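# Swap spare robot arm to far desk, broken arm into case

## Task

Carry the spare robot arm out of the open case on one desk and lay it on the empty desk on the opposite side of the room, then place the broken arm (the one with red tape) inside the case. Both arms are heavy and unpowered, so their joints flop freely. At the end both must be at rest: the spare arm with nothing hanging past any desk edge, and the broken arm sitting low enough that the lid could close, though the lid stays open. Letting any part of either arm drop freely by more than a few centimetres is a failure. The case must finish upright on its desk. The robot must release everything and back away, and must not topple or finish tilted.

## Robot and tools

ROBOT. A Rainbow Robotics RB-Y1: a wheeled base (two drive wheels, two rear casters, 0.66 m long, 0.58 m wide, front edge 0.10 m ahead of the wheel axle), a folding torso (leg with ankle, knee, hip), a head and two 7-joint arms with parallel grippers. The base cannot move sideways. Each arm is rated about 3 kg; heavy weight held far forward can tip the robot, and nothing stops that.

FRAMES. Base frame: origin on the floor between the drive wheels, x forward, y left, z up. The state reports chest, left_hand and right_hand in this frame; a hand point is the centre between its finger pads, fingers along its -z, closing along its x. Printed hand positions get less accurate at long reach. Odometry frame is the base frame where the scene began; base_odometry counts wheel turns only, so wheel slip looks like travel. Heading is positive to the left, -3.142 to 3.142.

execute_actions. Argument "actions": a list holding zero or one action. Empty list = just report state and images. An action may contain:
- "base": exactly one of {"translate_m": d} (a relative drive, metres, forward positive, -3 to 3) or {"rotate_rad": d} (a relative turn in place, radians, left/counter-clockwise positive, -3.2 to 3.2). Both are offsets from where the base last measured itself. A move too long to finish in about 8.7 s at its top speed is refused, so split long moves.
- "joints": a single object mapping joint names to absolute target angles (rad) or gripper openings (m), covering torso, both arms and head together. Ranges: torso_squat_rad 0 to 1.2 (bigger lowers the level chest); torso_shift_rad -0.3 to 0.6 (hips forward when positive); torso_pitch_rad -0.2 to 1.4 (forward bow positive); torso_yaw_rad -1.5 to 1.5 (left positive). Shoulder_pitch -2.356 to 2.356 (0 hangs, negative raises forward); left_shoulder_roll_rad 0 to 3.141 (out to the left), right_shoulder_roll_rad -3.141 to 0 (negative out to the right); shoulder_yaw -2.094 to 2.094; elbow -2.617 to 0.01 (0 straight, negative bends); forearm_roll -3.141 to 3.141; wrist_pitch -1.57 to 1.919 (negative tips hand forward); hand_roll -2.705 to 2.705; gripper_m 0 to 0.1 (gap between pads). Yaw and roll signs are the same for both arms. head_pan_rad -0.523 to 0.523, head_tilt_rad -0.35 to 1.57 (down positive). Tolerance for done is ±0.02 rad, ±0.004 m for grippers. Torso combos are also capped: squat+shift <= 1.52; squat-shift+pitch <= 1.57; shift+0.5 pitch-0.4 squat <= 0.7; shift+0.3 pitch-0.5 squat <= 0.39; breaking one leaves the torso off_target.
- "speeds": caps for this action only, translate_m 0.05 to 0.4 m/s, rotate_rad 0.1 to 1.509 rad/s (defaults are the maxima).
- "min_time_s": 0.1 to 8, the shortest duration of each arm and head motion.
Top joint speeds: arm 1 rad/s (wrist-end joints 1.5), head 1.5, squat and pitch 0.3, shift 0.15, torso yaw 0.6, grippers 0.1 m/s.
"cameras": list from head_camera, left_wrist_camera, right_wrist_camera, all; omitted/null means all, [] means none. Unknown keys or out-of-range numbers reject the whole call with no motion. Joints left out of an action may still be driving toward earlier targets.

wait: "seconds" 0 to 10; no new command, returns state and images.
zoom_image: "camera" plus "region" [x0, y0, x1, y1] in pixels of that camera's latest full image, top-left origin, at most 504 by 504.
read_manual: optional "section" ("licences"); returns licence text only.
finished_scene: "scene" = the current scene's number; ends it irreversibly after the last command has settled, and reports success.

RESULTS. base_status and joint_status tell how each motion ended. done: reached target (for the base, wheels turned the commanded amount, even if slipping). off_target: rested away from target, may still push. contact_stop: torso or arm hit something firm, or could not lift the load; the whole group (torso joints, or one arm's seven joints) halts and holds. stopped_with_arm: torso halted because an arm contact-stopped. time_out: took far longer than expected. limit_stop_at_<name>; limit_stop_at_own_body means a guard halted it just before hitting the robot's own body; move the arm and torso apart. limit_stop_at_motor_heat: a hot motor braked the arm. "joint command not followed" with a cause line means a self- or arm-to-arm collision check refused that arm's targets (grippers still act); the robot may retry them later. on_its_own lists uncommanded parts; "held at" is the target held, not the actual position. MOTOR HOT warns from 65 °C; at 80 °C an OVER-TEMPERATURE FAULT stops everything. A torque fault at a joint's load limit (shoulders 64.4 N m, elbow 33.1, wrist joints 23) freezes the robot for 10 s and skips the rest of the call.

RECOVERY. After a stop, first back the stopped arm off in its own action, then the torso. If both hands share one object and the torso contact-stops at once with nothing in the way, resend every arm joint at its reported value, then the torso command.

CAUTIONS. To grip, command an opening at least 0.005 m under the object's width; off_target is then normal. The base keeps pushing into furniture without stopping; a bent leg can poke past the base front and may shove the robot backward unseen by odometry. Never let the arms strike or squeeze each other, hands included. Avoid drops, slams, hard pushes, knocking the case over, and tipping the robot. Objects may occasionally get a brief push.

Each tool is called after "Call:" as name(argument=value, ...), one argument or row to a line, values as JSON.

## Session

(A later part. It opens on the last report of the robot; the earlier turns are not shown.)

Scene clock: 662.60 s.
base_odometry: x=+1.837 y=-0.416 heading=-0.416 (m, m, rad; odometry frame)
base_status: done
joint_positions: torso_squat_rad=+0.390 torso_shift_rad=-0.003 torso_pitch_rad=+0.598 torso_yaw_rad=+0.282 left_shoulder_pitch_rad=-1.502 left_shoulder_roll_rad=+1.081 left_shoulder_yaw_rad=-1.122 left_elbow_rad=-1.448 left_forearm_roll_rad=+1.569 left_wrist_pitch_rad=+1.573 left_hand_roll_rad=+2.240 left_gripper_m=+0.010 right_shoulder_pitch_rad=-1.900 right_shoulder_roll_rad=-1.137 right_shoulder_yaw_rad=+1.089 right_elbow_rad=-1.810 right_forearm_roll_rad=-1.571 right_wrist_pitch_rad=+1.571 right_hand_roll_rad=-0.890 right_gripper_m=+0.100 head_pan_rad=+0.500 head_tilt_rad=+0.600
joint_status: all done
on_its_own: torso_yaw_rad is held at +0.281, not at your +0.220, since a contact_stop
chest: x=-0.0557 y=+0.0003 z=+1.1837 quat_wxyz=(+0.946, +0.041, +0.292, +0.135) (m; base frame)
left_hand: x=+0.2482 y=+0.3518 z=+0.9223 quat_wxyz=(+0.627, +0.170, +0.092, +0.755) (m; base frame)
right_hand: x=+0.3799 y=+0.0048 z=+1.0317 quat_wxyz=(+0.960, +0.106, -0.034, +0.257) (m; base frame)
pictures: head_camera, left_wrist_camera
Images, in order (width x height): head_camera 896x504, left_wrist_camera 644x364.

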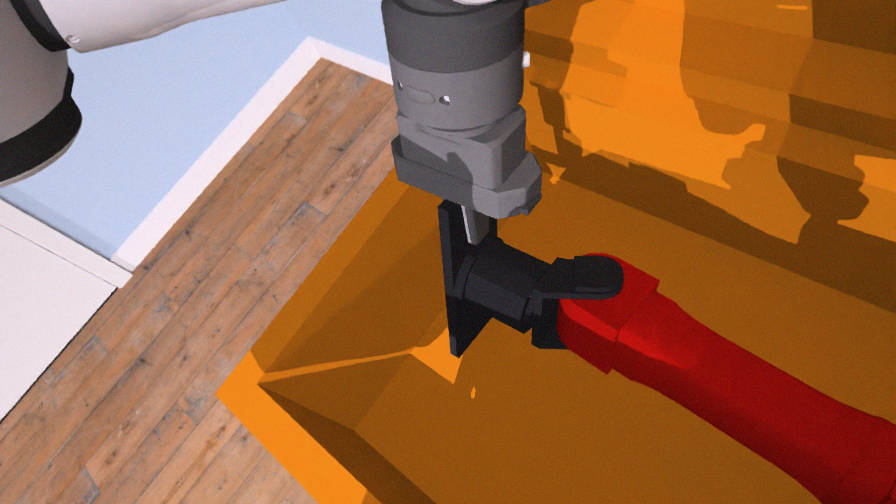

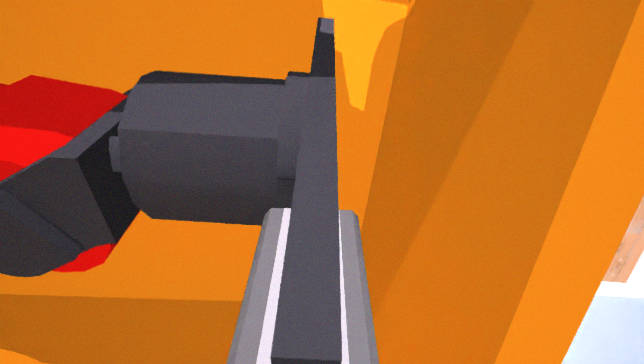

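Call:
execute_actions(
  actions=[
    {"joints":{"torso_squat_rad":0.45}},
  ],
  cameras=["head_camera","left_wrist_camera"],
)

Call:
execute_actions(
  actions=[
    {"joints":{"torso_squat_rad":0.51}},
  ],
  cameras=["head_camera","left_wrist_camera"],
)

Scene clock: 668.80 s.
base_odometry: x=+1.837 y=-0.416 heading=-0.416 (m, m, rad; odometry frame)
base_status: not commanded
joint_positions: torso_squat_rad=+0.450 torso_shift_rad=-0.004 torso_pitch_rad=+0.595 torso_yaw_rad=+0.283 left_shoulder_pitch_rad=-1.508 left_shoulder_roll_rad=+1.087 left_shoulder_yaw_rad=-1.118 left_elbow_rad=-1.448 left_forearm_roll_rad=+1.570 left_wrist_pitch_rad=+1.577 left_hand_roll_rad=+2.240 left_gripper_m=+0.010 right_shoulder_pitch_rad=-1.900 right_shoulder_roll_rad=-1.137 right_shoulder_yaw_rad=+1.089 right_elbow_rad=-1.810 right_forearm_roll_rad=-1.571 right_wrist_pitch_rad=+1.571 right_hand_roll_rad=-0.890 right_gripper_m=+0.100 head_pan_rad=+0.500 head_tilt_rad=+0.600
joint_status: all done
on_its_own: torso_yaw_rad is held at +0.281, not at your +0.220, since a contact_stop
chest: x=-0.0572 y=-0.0005 z=+1.1670 quat_wxyz=(+0.947, +0.042, +0.290, +0.135) (m; base frame)
left_hand: x=+0.2502 y=+0.3529 z=+0.9111 quat_wxyz=(+0.626, +0.168, +0.087, +0.756) (m; base frame)
right_hand: x=+0.3788 y=+0.0044 z=+1.0164 quat_wxyz=(+0.960, +0.106, -0.036, +0.257) (m; base frame)
pictures: head_camera, left_wrist_camera
Images, in order (width x height): head_camera 896x504, left_wrist_camera 644x364.

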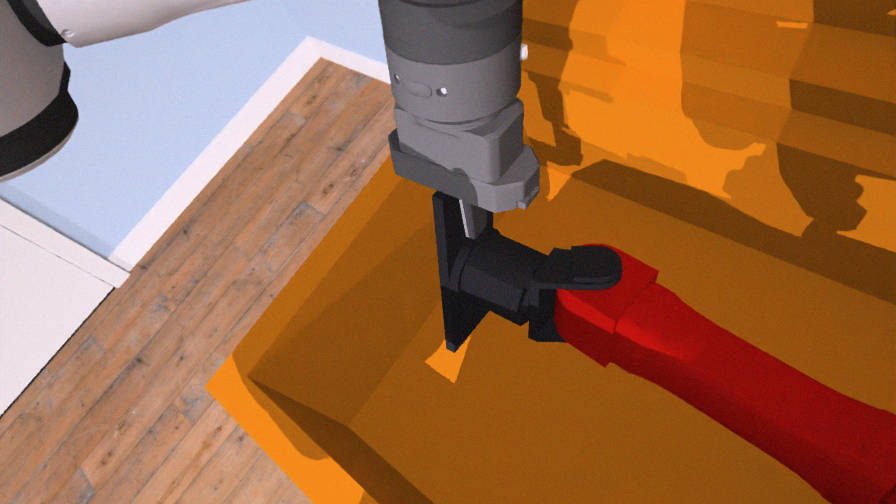

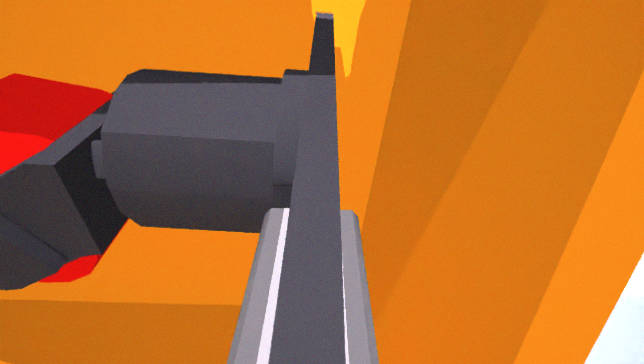

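Scene clock: 678.93 s.
TORQUE FAULT: left_wrist_pitch_rad reached its load limit. The robot stopped for 10 seconds, dropped its targets and accepts commands again. The stop added 9.0 s to the call and to motion_time.
base_odometry: x=+1.837 y=-0.416 heading=-0.416 (m, m, rad; odometry frame)
base_status: not commanded
joint_positions: torso_squat_rad=+0.458 torso_shift_rad=-0.006 torso_pitch_rad=+0.590 torso_yaw_rad=+0.284 left_shoulder_pitch_rad=-1.512 left_shoulder_roll_rad=+1.091 left_shoulder_yaw_rad=-1.115 left_elbow_rad=-1.448 left_forearm_roll_rad=+1.570 left_wrist_pitch_rad=+1.578 left_hand_roll_rad=+2.240 left_gripper_m=+0.010 right_shoulder_pitch_rad=-1.900 right_shoulder_roll_rad=-1.137 right_shoulder_yaw_rad=+1.089 right_elbow_rad=-1.810 right_forearm_roll_rad=-1.571 right_wrist_pitch_rad=+1.571 right_hand_roll_rad=-0.890 right_gripper_m=+0.100 head_pan_rad=+0.500 head_tilt_rad=+0.600
joint_status: torso_squat_rad torque_fault (moved +0.007 of +0.060)
on_its_own: torso_squat_rad is held at +0.458, not at your +0.510, since a torque_fault; torso_yaw_rad is held at +0.284, not at your +0.220, since a contact_stop
chest: x=-0.0596 y=-0.0002 z=+1.1655 quat_wxyz=(+0.947, +0.041, +0.288, +0.136) (m; base frame)
left_hand: x=+0.2508 y=+0.3549 z=+0.9138 quat_wxyz=(+0.626, +0.164, +0.083, +0.758) (m; base frame)
right_hand: x=+0.3771 y=+0.0053 z=+1.0170 quat_wxyz=(+0.960, +0.105, -0.038, +0.258) (m; base frame)
pictures: head_camera, left_wrist_camera
Images, in order (width x height): head_camera 896x504, left_wrist_camera 644x364.

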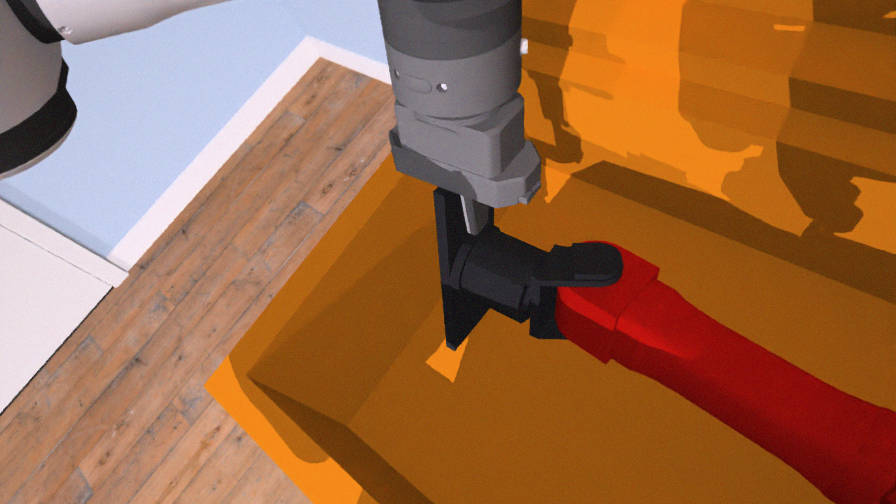

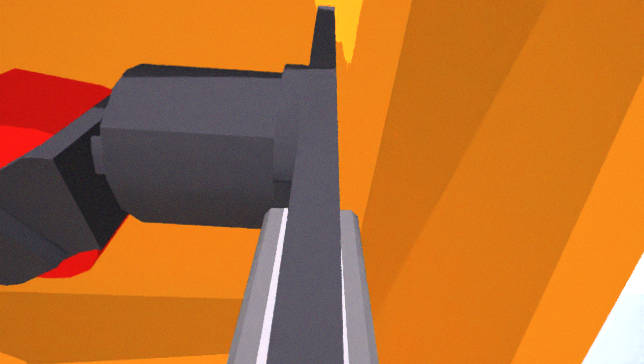

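Call:
execute_actions(
  actions=[
    {"joints":{"torso_squat_rad":0.36,"left_gripper_m":0}},
  ],
  cameras=["left_wrist_camera"],
)

Call:
execute_actions(
  actions=[
    {"base":{"translate_m":-0.12},"speeds":{"translate_m":0.06}},
  ],
  cameras=["head_camera","left_wrist_camera"],
)

Scene clock: 687.83 s.
base_odometry: x=+1.837 y=-0.416 heading=-0.416 (m, m, rad; odometry frame)
base_status: not commanded
joint_positions: torso_squat_rad=+0.360 torso_shift_rad=-0.005 torso_pitch_rad=+0.592 torso_yaw_rad=+0.283 left_shoulder_pitch_rad=-1.507 left_shoulder_roll_rad=+1.085 left_shoulder_yaw_rad=-1.119 left_elbow_rad=-1.449 left_forearm_roll_rad=+1.570 left_wrist_pitch_rad=+1.576 left_hand_roll_rad=+2.240 left_gripper_m=+0.011 right_shoulder_pitch_rad=-1.900 right_shoulder_roll_rad=-1.137 right_shoulder_yaw_rad=+1.089 right_elbow_rad=-1.810 right_forearm_roll_rad=-1.571 right_wrist_pitch_rad=+1.571 right_hand_roll_rad=-0.890 right_gripper_m=+0.100 head_pan_rad=+0.500 head_tilt_rad=+0.600
joint_status: left_gripper_m off_target (ended at +0.011, target +0.000); the others done
on_its_own: torso_yaw_rad is held at +0.284, not at your +0.220, since a contact_stop
chest: x=-0.0587 y=+0.0003 z=+1.1923 quat_wxyz=(+0.947, +0.041, +0.289, +0.135) (m; base frame)
left_hand: x=+0.2486 y=+0.3528 z=+0.9360 quat_wxyz=(+0.627, +0.167, +0.088, +0.756) (m; base frame)
right_hand: x=+0.3777 y=+0.0054 z=+1.0427 quat_wxyz=(+0.960, +0.105, -0.036, +0.257) (m; base frame)
pictures: left_wrist_camera
Images, in order (width x height): left_wrist_camera 644x364.

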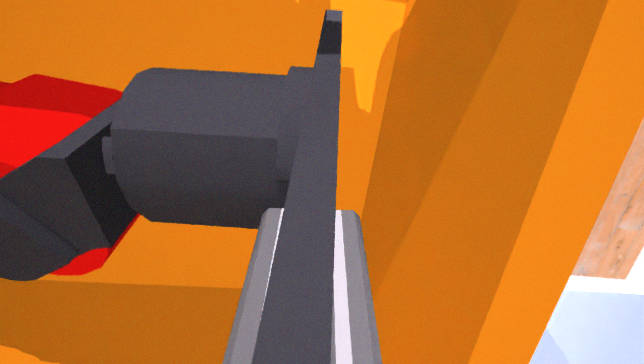

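Scene clock: 690.77 s.
base_odometry: x=+1.728 y=-0.367 heading=-0.418 (m, m, rad; odometry frame)
base_status: done
joint_positions: torso_squat_rad=+0.360 torso_shift_rad=-0.005 torso_pitch_rad=+0.592 torso_yaw_rad=+0.283 left_shoulder_pitch_rad=-1.507 left_shoulder_roll_rad=+1.086 left_shoulder_yaw_rad=-1.118 left_elbow_rad=-1.448 left_forearm_roll_rad=+1.571 left_wrist_pitch_rad=+1.576 left_hand_roll_rad=+2.240 left_gripper_m=+0.013 right_shoulder_pitch_rad=-1.900 right_shoulder_roll_rad=-1.137 right_shoulder_yaw_rad=+1.089 right_elbow_rad=-1.810 right_forearm_roll_rad=-1.571 right_wrist_pitch_rad=+1.571 right_hand_roll_rad=-0.890 right_gripper_m=+0.100 head_pan_rad=+0.500 head_tilt_rad=+0.600
joint_status: not commanded
on_its_own: torso_yaw_rad is held at +0.284, not at your +0.220, since a contact_stop
chest: x=-0.0588 y=+0.0004 z=+1.1924 quat_wxyz=(+0.947, +0.041, +0.289, +0.135) (m; base frame)
left_hand: x=+0.2488 y=+0.3531 z=+0.9362 quat_wxyz=(+0.626, +0.166, +0.087, +0.757) (m; base frame)
right_hand: x=+0.3776 y=+0.0055 z=+1.0429 quat_wxyz=(+0.960, +0.105, -0.037, +0.258) (m; base frame)
pictures: head_camera, left_wrist_camera
Images, in order (width x height): head_camera 896x504, left_wrist_camera 644x364.

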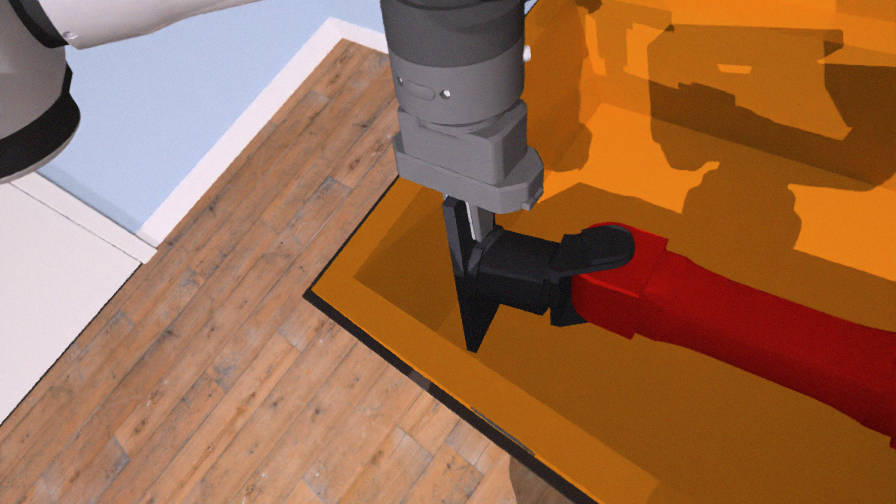

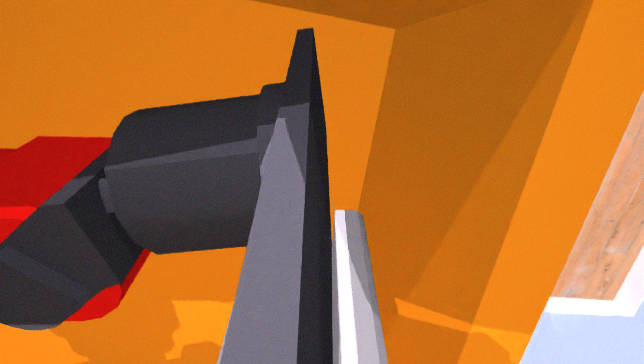

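Call:
execute_actions(
  actions=[
    {"base":{"translate_m":0.05},"joints":{"torso_squat_rad":0.42},"speeds":{"translate_m":0.05}},
  ],
  cameras=["head_camera","left_wrist_camera"],
)

Scene clock: 696.17 s.
base_odometry: x=+1.773 y=-0.388 heading=-0.417 (m, m, rad; odometry frame)
base_status: done
joint_positions: torso_squat_rad=+0.420 torso_shift_rad=-0.005 torso_pitch_rad=+0.592 torso_yaw_rad=+0.284 left_shoulder_pitch_rad=-1.507 left_shoulder_roll_rad=+1.089 left_shoulder_yaw_rad=-1.118 left_elbow_rad=-1.447 left_forearm_roll_rad=+1.570 left_wrist_pitch_rad=+1.576 left_hand_roll_rad=+2.240 left_gripper_m=+0.011 right_shoulder_pitch_rad=-1.900 right_shoulder_roll_rad=-1.137 right_shoulder_yaw_rad=+1.089 right_elbow_rad=-1.810 right_forearm_roll_rad=-1.571 right_wrist_pitch_rad=+1.571 right_hand_roll_rad=-0.890 right_gripper_m=+0.100 head_pan_rad=+0.500 head_tilt_rad=+0.600
joint_status: all done
on_its_own: torso_yaw_rad is held at +0.284, not at your +0.220, since a contact_stop
chest: x=-0.0587 y=+0.0005 z=+1.1764 quat_wxyz=(+0.947, +0.041, +0.289, +0.135) (m; base frame)
left_hand: x=+0.2487 y=+0.3551 z=+0.9208 quat_wxyz=(+0.625, +0.167, +0.086, +0.758) (m; base frame)
right_hand: x=+0.3776 y=+0.0058 z=+1.0270 quat_wxyz=(+0.960, +0.105, -0.037, +0.258) (m; base frame)
pictures: head_camera, left_wrist_camera
Images, in order (width x height): head_camera 896x504, left_wrist_camera 644x364.

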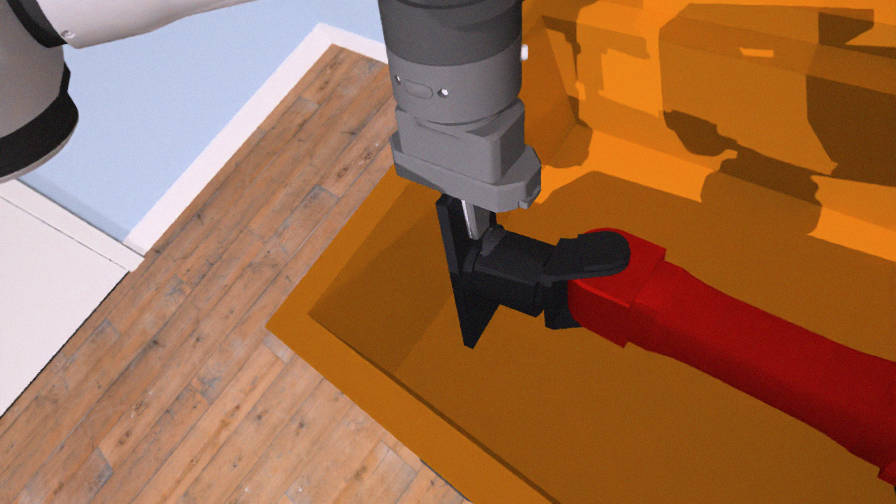

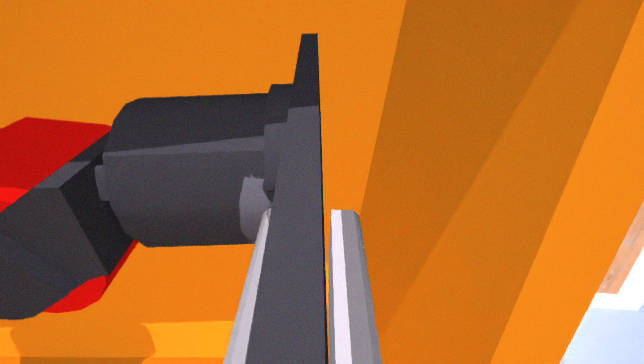

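Call:
execute_actions(
  actions=[
    {"base":{"translate_m":0.05},"joints":{"left_wrist_pitch_rad":1.9,"left_forearm_roll_rad":1.71},"speeds":{"translate_m":0.05},"min_time_s":1.5},
  ],
  cameras=["head_camera","left_wrist_camera"],
)

Scene clock: 723.07 s.
base_odometry: x=+1.819 y=-0.408 heading=-0.416 (m, m, rad; odometry frame)
base_status: done
joint_positions: torso_squat_rad=+0.420 torso_shift_rad=-0.005 torso_pitch_rad=+0.592 torso_yaw_rad=+0.283 left_shoulder_pitch_rad=-1.507 left_shoulder_roll_rad=+1.086 left_shoulder_yaw_rad=-1.118 left_elbow_rad=-1.448 left_forearm_roll_rad=+1.710 left_wrist_pitch_rad=+1.898 left_hand_roll_rad=+2.240 left_gripper_m=+0.016 right_shoulder_pitch_rad=-1.900 right_shoulder_roll_rad=-1.137 right_shoulder_yaw_rad=+1.089 right_elbow_rad=-1.810 right_forearm_roll_rad=-1.571 right_wrist_pitch_rad=+1.571 right_hand_roll_rad=-0.890 right_gripper_m=+0.100 head_pan_rad=+0.500 head_tilt_rad=+0.600
joint_status: all done
on_its_own: torso_yaw_rad is held at +0.284, not at your +0.220, since a contact_stop
chest: x=-0.0587 y=+0.0004 z=+1.1764 quat_wxyz=(+0.947, +0.041, +0.289, +0.135) (m; base frame)
left_hand: x=+0.1808 y=+0.3579 z=+0.9624 quat_wxyz=(+0.602, +0.302, +0.186, +0.716) (m; base frame)
right_hand: x=+0.3777 y=+0.0055 z=+1.0270 quat_wxyz=(+0.960, +0.105, -0.037, +0.258) (m; base frame)
pictures: head_camera, left_wrist_camera
Images, in order (width x height): head_camera 896x504, left_wrist_camera 644x364.

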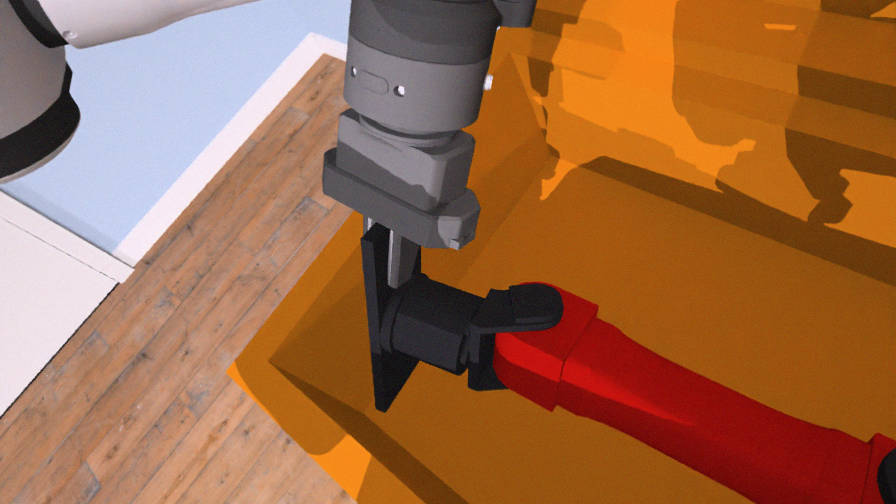

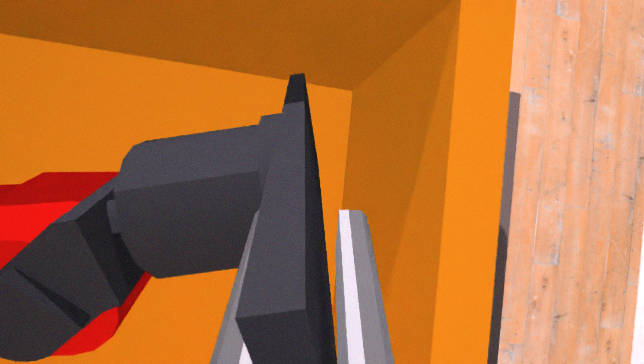

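Call:
execute_actions(
  actions=[
    {"joints":{"torso_squat_rad":0.52}},
  ],
  cameras=["head_camera","left_wrist_camera"],
)

Scene clock: 728.50 s.
base_odometry: x=+1.819 y=-0.408 heading=-0.416 (m, m, rad; odometry frame)
base_status: not commanded
joint_positions: torso_squat_rad=+0.520 torso_shift_rad=-0.005 torso_pitch_rad=+0.592 torso_yaw_rad=+0.284 left_shoulder_pitch_rad=-1.507 left_shoulder_roll_rad=+1.088 left_shoulder_yaw_rad=-1.118 left_elbow_rad=-1.447 left_forearm_roll_rad=+1.709 left_wrist_pitch_rad=+1.899 left_hand_roll_rad=+2.240 left_gripper_m=+0.017 right_shoulder_pitch_rad=-1.900 right_shoulder_roll_rad=-1.137 right_shoulder_yaw_rad=+1.089 right_elbow_rad=-1.810 right_forearm_roll_rad=-1.571 right_wrist_pitch_rad=+1.571 right_hand_roll_rad=-0.890 right_gripper_m=+0.100 head_pan_rad=+0.500 head_tilt_rad=+0.600
joint_status: all done
on_its_own: torso_yaw_rad is held at +0.284, not at your +0.220, since a contact_stop
chest: x=-0.0587 y=+0.0005 z=+1.1448 quat_wxyz=(+0.947, +0.041, +0.289, +0.135) (m; base frame)
left_hand: x=+0.1808 y=+0.3593 z=+0.9314 quat_wxyz=(+0.600, +0.302, +0.186, +0.717) (m; base frame)
right_hand: x=+0.3778 y=+0.0057 z=+0.9954 quat_wxyz=(+0.960, +0.105, -0.037, +0.258) (m; base frame)
pictures: head_camera, left_wrist_camera
Images, in order (width x height): head_camera 896x504, left_wrist_camera 644x364.

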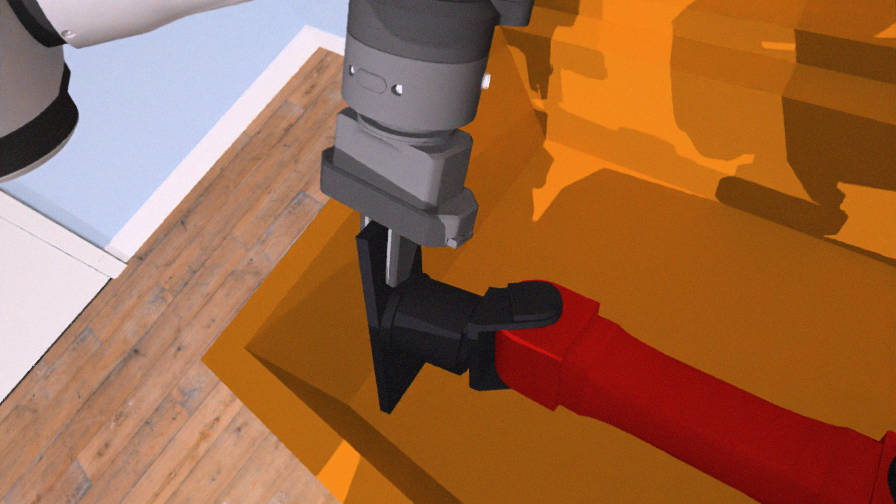

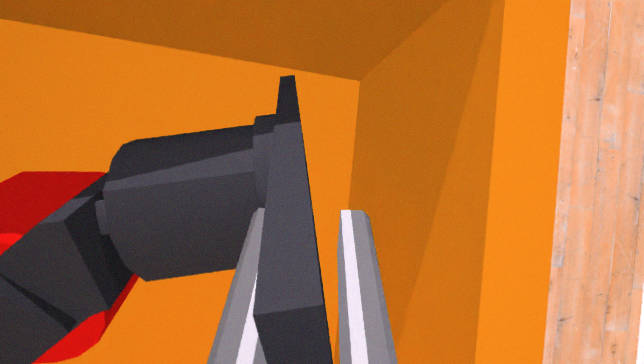

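Call:
execute_actions(
  actions=[
    {"joints":{"torso_squat_rad":0.58,"left_hand_roll_rad":2.35,"left_elbow_rad":-1.5,"right_shoulder_pitch_rad":-2.2},"min_time_s":1},
  ],
  cameras=["head_camera","left_wrist_camera"],
)

Scene clock: 739.23 s.
base_odometry: x=+1.819 y=-0.408 heading=-0.416 (m, m, rad; odometry frame)
base_status: not commanded
joint_positions: torso_squat_rad=+0.564 torso_shift_rad=-0.006 torso_pitch_rad=+0.588 torso_yaw_rad=+0.285 left_shoulder_pitch_rad=-1.511 left_shoulder_roll_rad=+1.093 left_shoulder_yaw_rad=-1.116 left_elbow_rad=-1.498 left_forearm_roll_rad=+1.709 left_wrist_pitch_rad=+1.902 left_hand_roll_rad=+2.350 left_gripper_m=+0.018 right_shoulder_pitch_rad=-2.200 right_shoulder_roll_rad=-1.137 right_shoulder_yaw_rad=+1.089 right_elbow_rad=-1.810 right_forearm_roll_rad=-1.571 right_wrist_pitch_rad=+1.571 right_hand_roll_rad=-0.890 right_gripper_m=+0.100 head_pan_rad=+0.500 head_tilt_rad=+0.600
joint_status: torso_squat_rad contact_stop (moved +0.044 of +0.060); the others done
on_its_own: torso_yaw_rad is held at +0.285, not at your +0.220, since a contact_stop
chest: x=-0.0601 y=+0.0003 z=+1.1297 quat_wxyz=(+0.947, +0.041, +0.287, +0.136) (m; base frame)
left_hand: x=+0.1769 y=+0.3530 z=+0.9207 quat_wxyz=(+0.579, +0.311, +0.165, +0.735) (m; base frame)
right_hand: x=+0.3992 y=+0.0355 z=+1.1066 quat_wxyz=(+0.932, +0.129, -0.181, +0.287) (m; base frame)
pictures: head_camera, left_wrist_camera
Images, in order (width x height): head_camera 896x504, left_wrist_camera 644x364.

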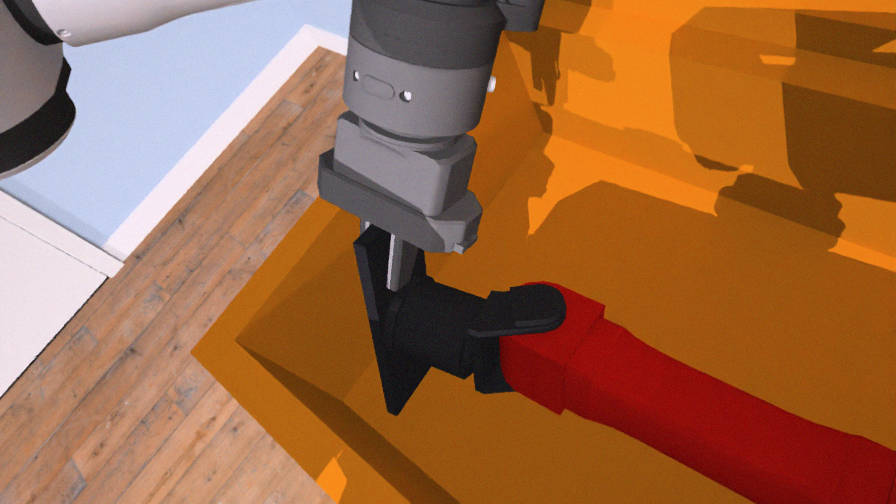

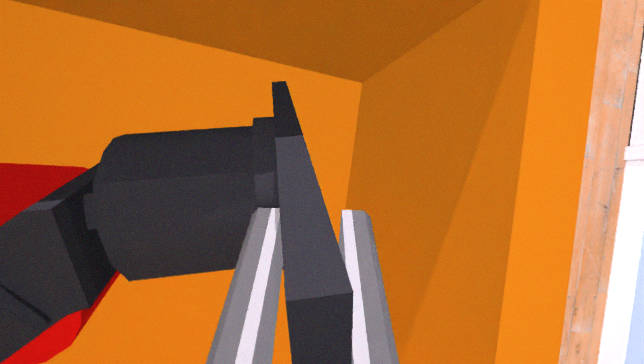

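Call:
execute_actions(
  actions=[
    {"base":{"translate_m":0.04},"speeds":{"translate_m":0.05}},
  ],
  cameras=["head_camera","left_wrist_camera"],
)

Scene clock: 746.30 s.
base_odometry: x=+1.856 y=-0.424 heading=-0.415 (m, m, rad; odometry frame)
base_status: done
joint_positions: torso_squat_rad=+0.564 torso_shift_rad=-0.006 torso_pitch_rad=+0.589 torso_yaw_rad=+0.285 left_shoulder_pitch_rad=-1.508 left_shoulder_roll_rad=+1.089 left_shoulder_yaw_rad=-1.118 left_elbow_rad=-1.499 left_forearm_roll_rad=+1.710 left_wrist_pitch_rad=+1.901 left_hand_roll_rad=+2.350 left_gripper_m=+0.015 right_shoulder_pitch_rad=-2.200 right_shoulder_roll_rad=-1.137 right_shoulder_yaw_rad=+1.089 right_elbow_rad=-1.810 right_forearm_roll_rad=-1.571 right_wrist_pitch_rad=+1.571 right_hand_roll_rad=-0.890 right_gripper_m=+0.100 head_pan_rad=+0.500 head_tilt_rad=+0.600
joint_status: not commanded
on_its_own: torso_yaw_rad is held at +0.285, not at your +0.220, since a contact_stop
chest: x=-0.0598 y=+0.0004 z=+1.1295 quat_wxyz=(+0.947, +0.041, +0.287, +0.136) (m; base frame)
left_hand: x=+0.1754 y=+0.3518 z=+0.9186 quat_wxyz=(+0.580, +0.312, +0.168, +0.733) (m; base frame)
right_hand: x=+0.3995 y=+0.0356 z=+1.1061 quat_wxyz=(+0.932, +0.129, -0.181, +0.287) (m; base frame)
pictures: head_camera, left_wrist_camera
Images, in order (width x height): head_camera 896x504, left_wrist_camera 644x364.

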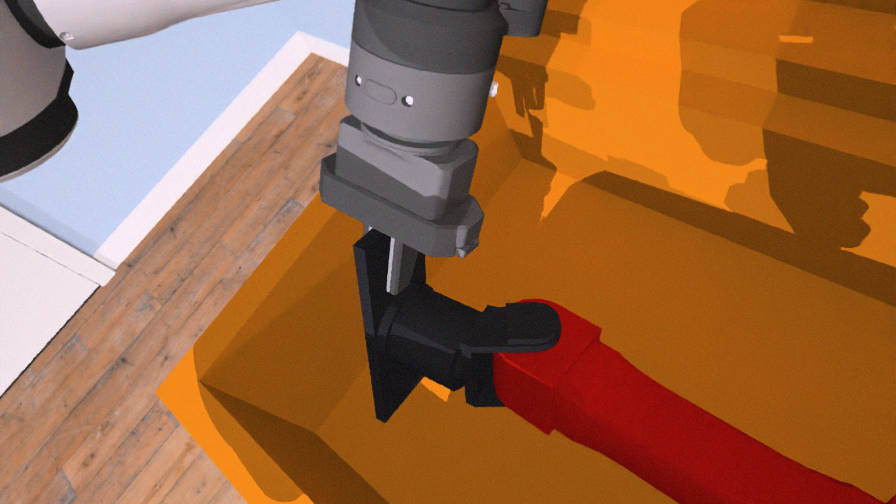

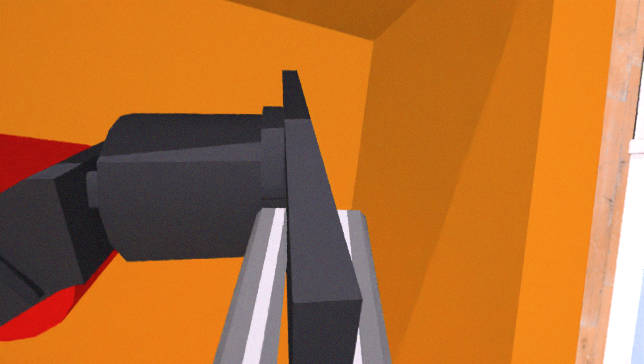

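Tipped some and unloaded. Press down with the pinch swinging forward.

Call:
execute_actions(
  actions=[
    {"joints":{"left_wrist_pitch_rad":1.78,"left_forearm_roll_rad":1.64},"min_time_s":1.2},
  ],
  cameras=["head_camera","left_wrist_camera"],
)

Scene clock: 751.40 s.
base_odometry: x=+1.856 y=-0.424 heading=-0.415 (m, m, rad; odometry frame)
base_status: not commanded
joint_positions: torso_squat_rad=+0.564 torso_shift_rad=-0.006 torso_pitch_rad=+0.589 torso_yaw_rad=+0.285 left_shoulder_pitch_rad=-1.511 left_shoulder_roll_rad=+1.097 left_shoulder_yaw_rad=-1.117 left_elbow_rad=-1.498 left_forearm_roll_rad=+1.676 left_wrist_pitch_rad=+1.848 left_hand_roll_rad=+2.350 left_gripper_m=+0.015 right_shoulder_pitch_rad=-2.200 right_shoulder_roll_rad=-1.137 right_shoulder_yaw_rad=+1.089 right_elbow_rad=-1.810 right_forearm_roll_rad=-1.571 right_wrist_pitch_rad=+1.571 right_hand_roll_rad=-0.890 right_gripper_m=+0.100 head_pan_rad=+0.500 head_tilt_rad=+0.600
joint_status: left_forearm_roll_rad contact_stop_at_left_wrist_pitch_rad (moved -0.034 of -0.070); left_wrist_pitch_rad contact_stop (moved -0.053 of -0.121)
on_its_own: torso_yaw_rad is held at +0.285, not at your +0.220, since a contact_stop; left_shoulder_roll_rad is held at +1.096, not at your +1.075, since a contact_stop; left_forearm_roll_rad is held at +1.675, not at your +1.640, since a contact_stop; left_wrist_pitch_rad is held at +1.847, not at your +1.780, since a contact_stop
chest: x=-0.0598 y=+0.0003 z=+1.1295 quat_wxyz=(+0.947, +0.041, +0.287, +0.136) (m; base frame)
left_hand: x=+0.1880 y=+0.3549 z=+0.9118 quat_wxyz=(+0.582, +0.289, +0.145, +0.746) (m; base frame)
right_hand: x=+0.3995 y=+0.0354 z=+1.1062 quat_wxyz=(+0.932, +0.129, -0.181, +0.287) (m; base frame)
pictures: head_camera, left_wrist_camera
Images, in order (width x height): head_camera 896x504, left_wrist_camera 644x364.

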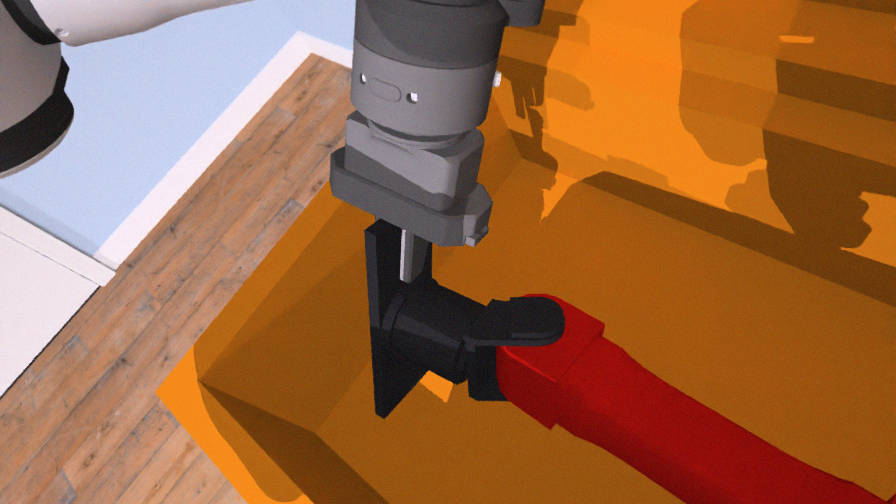

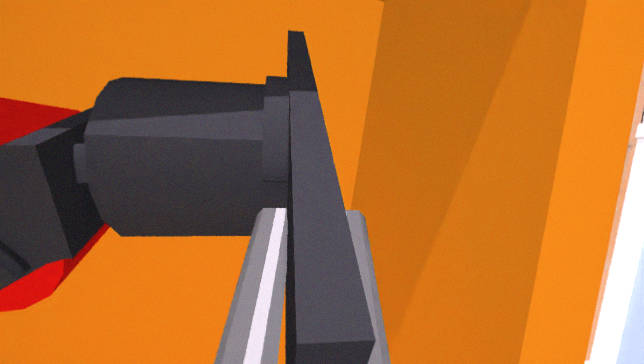

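Call:
execute_actions(
  actions=[
    {"joints":{"torso_squat_rad":0.52}},
  ],
  cameras=[],
)

Call:
execute_actions(
  actions=[
    {"joints":{"left_elbow_rad":-1.7,"left_hand_roll_rad":2.5},"min_time_s":1.5},
  ],
  cameras=["head_camera","left_wrist_camera"],
)

Scene clock: 761.70 s.
base_odometry: x=+1.856 y=-0.424 heading=-0.415 (m, m, rad; odometry frame)
base_status: not commanded
joint_positions: torso_squat_rad=+0.520 torso_shift_rad=-0.006 torso_pitch_rad=+0.590 torso_yaw_rad=+0.284 left_shoulder_pitch_rad=-1.510 left_shoulder_roll_rad=+1.093 left_shoulder_yaw_rad=-1.117 left_elbow_rad=-1.499 left_forearm_roll_rad=+1.676 left_wrist_pitch_rad=+1.846 left_hand_roll_rad=+2.350 left_gripper_m=+0.013 right_shoulder_pitch_rad=-2.200 right_shoulder_roll_rad=-1.137 right_shoulder_yaw_rad=+1.089 right_elbow_rad=-1.810 right_forearm_roll_rad=-1.571 right_wrist_pitch_rad=+1.571 right_hand_roll_rad=-0.890 right_gripper_m=+0.100 head_pan_rad=+0.500 head_tilt_rad=+0.600
joint_status: all done
on_its_own: torso_yaw_rad is held at +0.285, not at your +0.220, since a contact_stop; left_shoulder_roll_rad is held at +1.096, not at your +1.075, since a contact_stop; left_forearm_roll_rad is held at +1.675, not at your +1.640, since a contact_stop; left_wrist_pitch_rad is held at +1.847, not at your +1.780, since a contact_stop
chest: x=-0.0595 y=+0.0004 z=+1.1451 quat_wxyz=(+0.947, +0.041, +0.288, +0.136) (m; base frame)
left_hand: x=+0.1881 y=+0.3534 z=+0.9260 quat_wxyz=(+0.584, +0.289, +0.147, +0.745) (m; base frame)
right_hand: x=+0.3998 y=+0.0354 z=+1.1213 quat_wxyz=(+0.932, +0.129, -0.180, +0.287) (m; base frame)
pictures: none
No camera images: the call's "cameras" was empty. Leave "cameras" out to get every camera's image.

Scene clock: 763.50 s.
base_odometry: x=+1.856 y=-0.424 heading=-0.415 (m, m, rad; odometry frame)
base_status: not commanded
joint_positions: torso_squat_rad=+0.520 torso_shift_rad=-0.006 torso_pitch_rad=+0.590 torso_yaw_rad=+0.285 left_shoulder_pitch_rad=-1.510 left_shoulder_roll_rad=+1.097 left_shoulder_yaw_rad=-1.117 left_elbow_rad=-1.699 left_forearm_roll_rad=+1.675 left_wrist_pitch_rad=+1.847 left_hand_roll_rad=+2.500 left_gripper_m=+0.016 right_shoulder_pitch_rad=-2.200 right_shoulder_roll_rad=-1.137 right_shoulder_yaw_rad=+1.089 right_elbow_rad=-1.810 right_forearm_roll_rad=-1.571 right_wrist_pitch_rad=+1.571 right_hand_roll_rad=-0.890 right_gripper_m=+0.100 head_pan_rad=+0.500 head_tilt_rad=+0.600
joint_status: all done
on_its_own: torso_yaw_rad is held at +0.285, not at your +0.220, since a contact_stop; left_shoulder_roll_rad is held at +1.096, not at your +1.075, since a contact_stop; left_forearm_roll_rad is held at +1.675, not at your +1.640, since a contact_stop; left_wrist_pitch_rad is held at +1.847, not at your +1.780, since a contact_stop
chest: x=-0.0595 y=+0.0005 z=+1.1451 quat_wxyz=(+0.947, +0.041, +0.288, +0.136) (m; base frame)
left_hand: x=+0.1675 y=+0.3227 z=+0.9314 quat_wxyz=(+0.605, +0.297, +0.127, +0.728) (m; base frame)
right_hand: x=+0.3998 y=+0.0356 z=+1.1213 quat_wxyz=(+0.932, +0.129, -0.180, +0.287) (m; base frame)
pictures: head_camera, left_wrist_camera
Images, in order (width x height): head_camera 896x504, left_wrist_camera 644x364.

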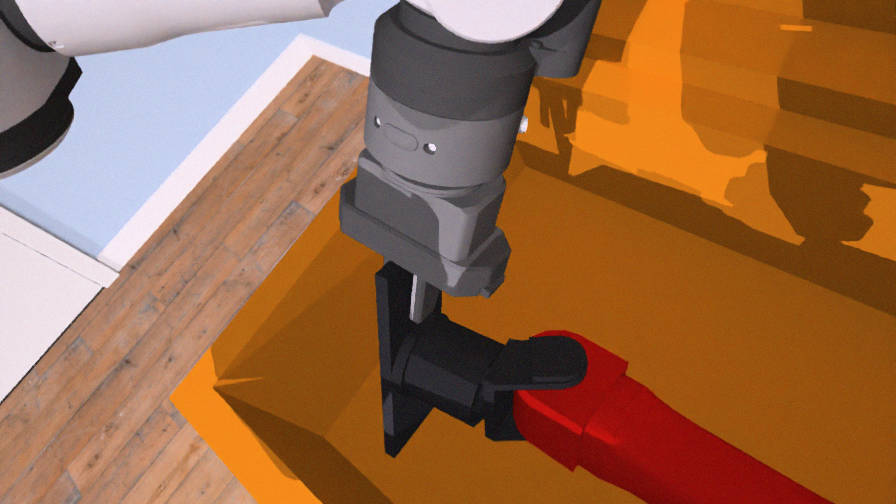

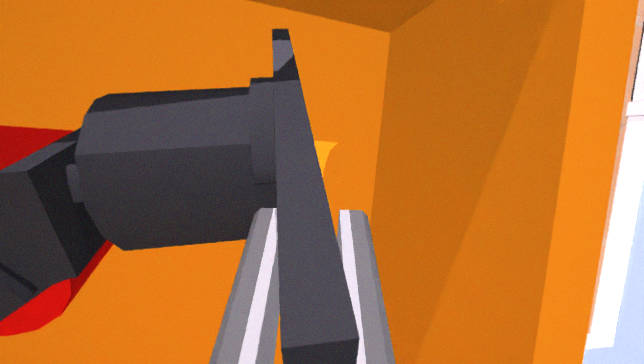

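Good tilt retained (~0.65). Lower.

Call:
execute_actions(
  actions=[
    {"joints":{"torso_squat_rad":0.59,"left_forearm_roll_rad":1.76},"min_time_s":1},
  ],
  cameras=["head_camera","left_wrist_camera"],
)

Scene clock: 768.03 s.
base_odometry: x=+1.856 y=-0.424 heading=-0.415 (m, m, rad; odometry frame)
base_status: not commanded
joint_positions: torso_squat_rad=+0.590 torso_shift_rad=-0.006 torso_pitch_rad=+0.589 torso_yaw_rad=+0.285 left_shoulder_pitch_rad=-1.512 left_shoulder_roll_rad=+1.099 left_shoulder_yaw_rad=-1.116 left_elbow_rad=-1.699 left_forearm_roll_rad=+1.759 left_wrist_pitch_rad=+1.848 left_hand_roll_rad=+2.500 left_gripper_m=+0.016 right_shoulder_pitch_rad=-2.200 right_shoulder_roll_rad=-1.137 right_shoulder_yaw_rad=+1.089 right_elbow_rad=-1.810 right_forearm_roll_rad=-1.571 right_wrist_pitch_rad=+1.571 right_hand_roll_rad=-0.890 right_gripper_m=+0.100 head_pan_rad=+0.500 head_tilt_rad=+0.600
joint_status: all done
on_its_own: torso_yaw_rad is held at +0.285, not at your +0.220, since a contact_stop; left_shoulder_roll_rad is held at +1.096, not at your +1.075, since a contact_stop; left_wrist_pitch_rad is held at +1.847, not at your +1.780, since a contact_stop
chest: x=-0.0598 y=+0.0004 z=+1.1195 quat_wxyz=(+0.947, +0.041, +0.287, +0.136) (m; base frame)
left_hand: x=+0.1576 y=+0.3093 z=+0.9130 quat_wxyz=(+0.600, +0.297, +0.166, +0.724) (m; base frame)
right_hand: x=+0.3996 y=+0.0356 z=+1.0962 quat_wxyz=(+0.932, +0.129, -0.181, +0.287) (m; base frame)
pictures: head_camera, left_wrist_camera
Images, in order (width x height): head_camera 896x504, left_wrist_camera 644x364.

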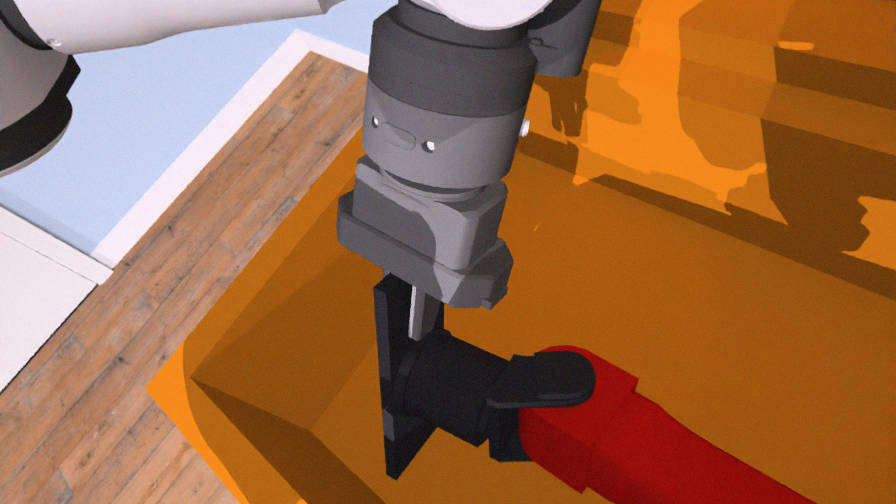

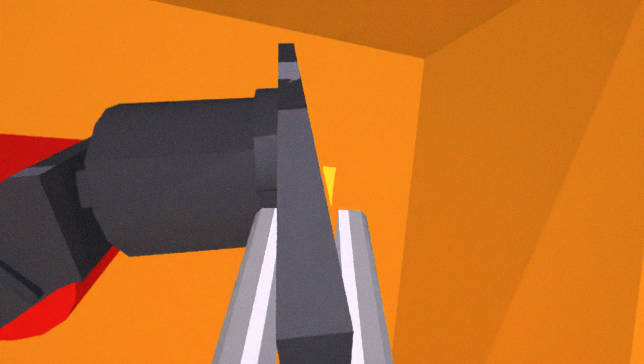

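Call:
execute_actions(
  actions=[
    {"joints":{"torso_squat_rad":0.62,"torso_shift_rad":0.06}},
  ],
  cameras=["head_camera","left_wrist_camera"],
)

Scene clock: 773.87 s.
base_odometry: x=+1.855 y=-0.424 heading=-0.416 (m, m, rad; odometry frame)
base_status: not commanded
joint_positions: torso_squat_rad=+0.619 torso_shift_rad=+0.049 torso_pitch_rad=+0.580 torso_yaw_rad=+0.285 left_shoulder_pitch_rad=-1.513 left_shoulder_roll_rad=+1.098 left_shoulder_yaw_rad=-1.115 left_elbow_rad=-1.699 left_forearm_roll_rad=+1.760 left_wrist_pitch_rad=+1.848 left_hand_roll_rad=+2.500 left_gripper_m=+0.015 right_shoulder_pitch_rad=-2.200 right_shoulder_roll_rad=-1.135 right_shoulder_yaw_rad=+1.089 right_elbow_rad=-1.812 right_forearm_roll_rad=-1.572 right_wrist_pitch_rad=+1.571 right_hand_roll_rad=-0.890 right_gripper_m=+0.099 head_pan_rad=+0.500 head_tilt_rad=+0.600
joint_status: torso_squat_rad contact_stop (moved +0.029 of +0.030); torso_shift_rad contact_stop (moved +0.056 of +0.066)
on_its_own: torso_yaw_rad is held at +0.285, not at your +0.220, since a contact_stop; left_shoulder_roll_rad is held at +1.096, not at your +1.075, since a contact_stop; left_wrist_pitch_rad is held at +1.847, not at your +1.780, since a contact_stop
chest: x=-0.0303 y=+0.0002 z=+1.1089 quat_wxyz=(+0.949, +0.040, +0.283, +0.136) (m; base frame)
left_hand: x=+0.1894 y=+0.3083 z=+0.9048 quat_wxyz=(+0.601, +0.293, +0.164, +0.725) (m; base frame)
right_hand: x=+0.4281 y=+0.0362 z=+1.0895 quat_wxyz=(+0.931, +0.128, -0.184, +0.290) (m; base frame)
pictures: head_camera, left_wrist_camera
Images, in order (width x height): head_camera 896x504, left_wrist_camera 644x364.

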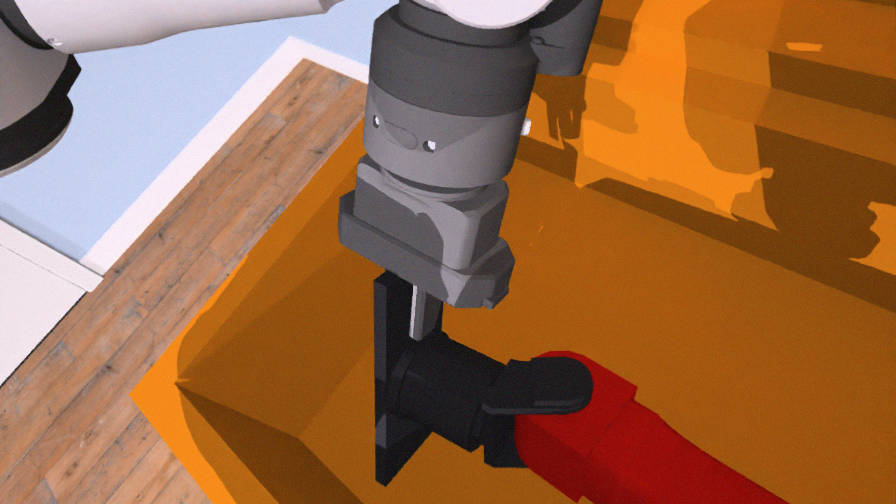

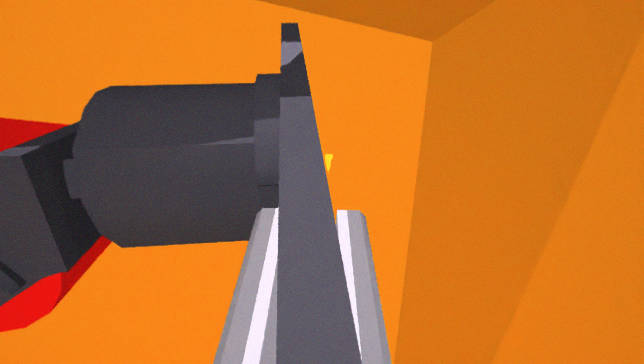

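Call:
execute_actions(
  actions=[
    {"joints":{"right_shoulder_roll_rad":-1.8}},
  ],
  cameras=[],
)

Call:
execute_actions(
  actions=[
    {"joints":{"torso_squat_rad":0.42,"torso_pitch_rad":0.78,"torso_shift_rad":0.02}},
  ],
  cameras=["head_camera","left_wrist_camera"],
)

Scene clock: 796.37 s.
TORQUE FAULT: right_forearm_roll_rad reached its load limit. The robot stopped for 10 seconds, dropped its targets and accepts commands again. The stop added 9.5 s to the call and to motion_time.
base_odometry: x=+1.855 y=-0.424 heading=-0.416 (m, m, rad; odometry frame)
base_status: not commanded
joint_positions: torso_squat_rad=+0.619 torso_shift_rad=+0.049 torso_pitch_rad=+0.580 torso_yaw_rad=+0.285 left_shoulder_pitch_rad=-1.515 left_shoulder_roll_rad=+1.096 left_shoulder_yaw_rad=-1.112 left_elbow_rad=-1.699 left_forearm_roll_rad=+1.760 left_wrist_pitch_rad=+1.846 left_hand_roll_rad=+2.500 left_gripper_m=+0.016 right_shoulder_pitch_rad=-2.200 right_shoulder_roll_rad=-1.273 right_shoulder_yaw_rad=+1.088 right_elbow_rad=-1.818 right_forearm_roll_rad=-1.583 right_wrist_pitch_rad=+1.570 right_hand_roll_rad=-0.889 right_gripper_m=+0.098 head_pan_rad=+0.500 head_tilt_rad=+0.600
joint_status: right_shoulder_roll_rad torque_fault (moved -0.138 of -0.665)
on_its_own: torso_yaw_rad is held at +0.285, not at your +0.220, since a contact_stop; left_shoulder_roll_rad is held at +1.096, not at your +1.075, since a contact_stop; left_wrist_pitch_rad is held at +1.847, not at your +1.780, since a contact_stop; right_shoulder_roll_rad is held at -1.276, not at your -1.800, since a torque_fault
chest: x=-0.0302 y=-0.0001 z=+1.1089 quat_wxyz=(+0.949, +0.041, +0.283, +0.136) (m; base frame)
left_hand: x=+0.1909 y=+0.3062 z=+0.9051 quat_wxyz=(+0.603, +0.290, +0.164, +0.725) (m; base frame)
right_hand: x=+0.4554 y=-0.0136 z=+1.0976 quat_wxyz=(+0.945, +0.123, -0.197, +0.229) (m; base frame)
pictures: none
No camera images: the call's "cameras" was empty. Leave "cameras" out to get every camera's image.

not run: a stop came earlier in this reply.


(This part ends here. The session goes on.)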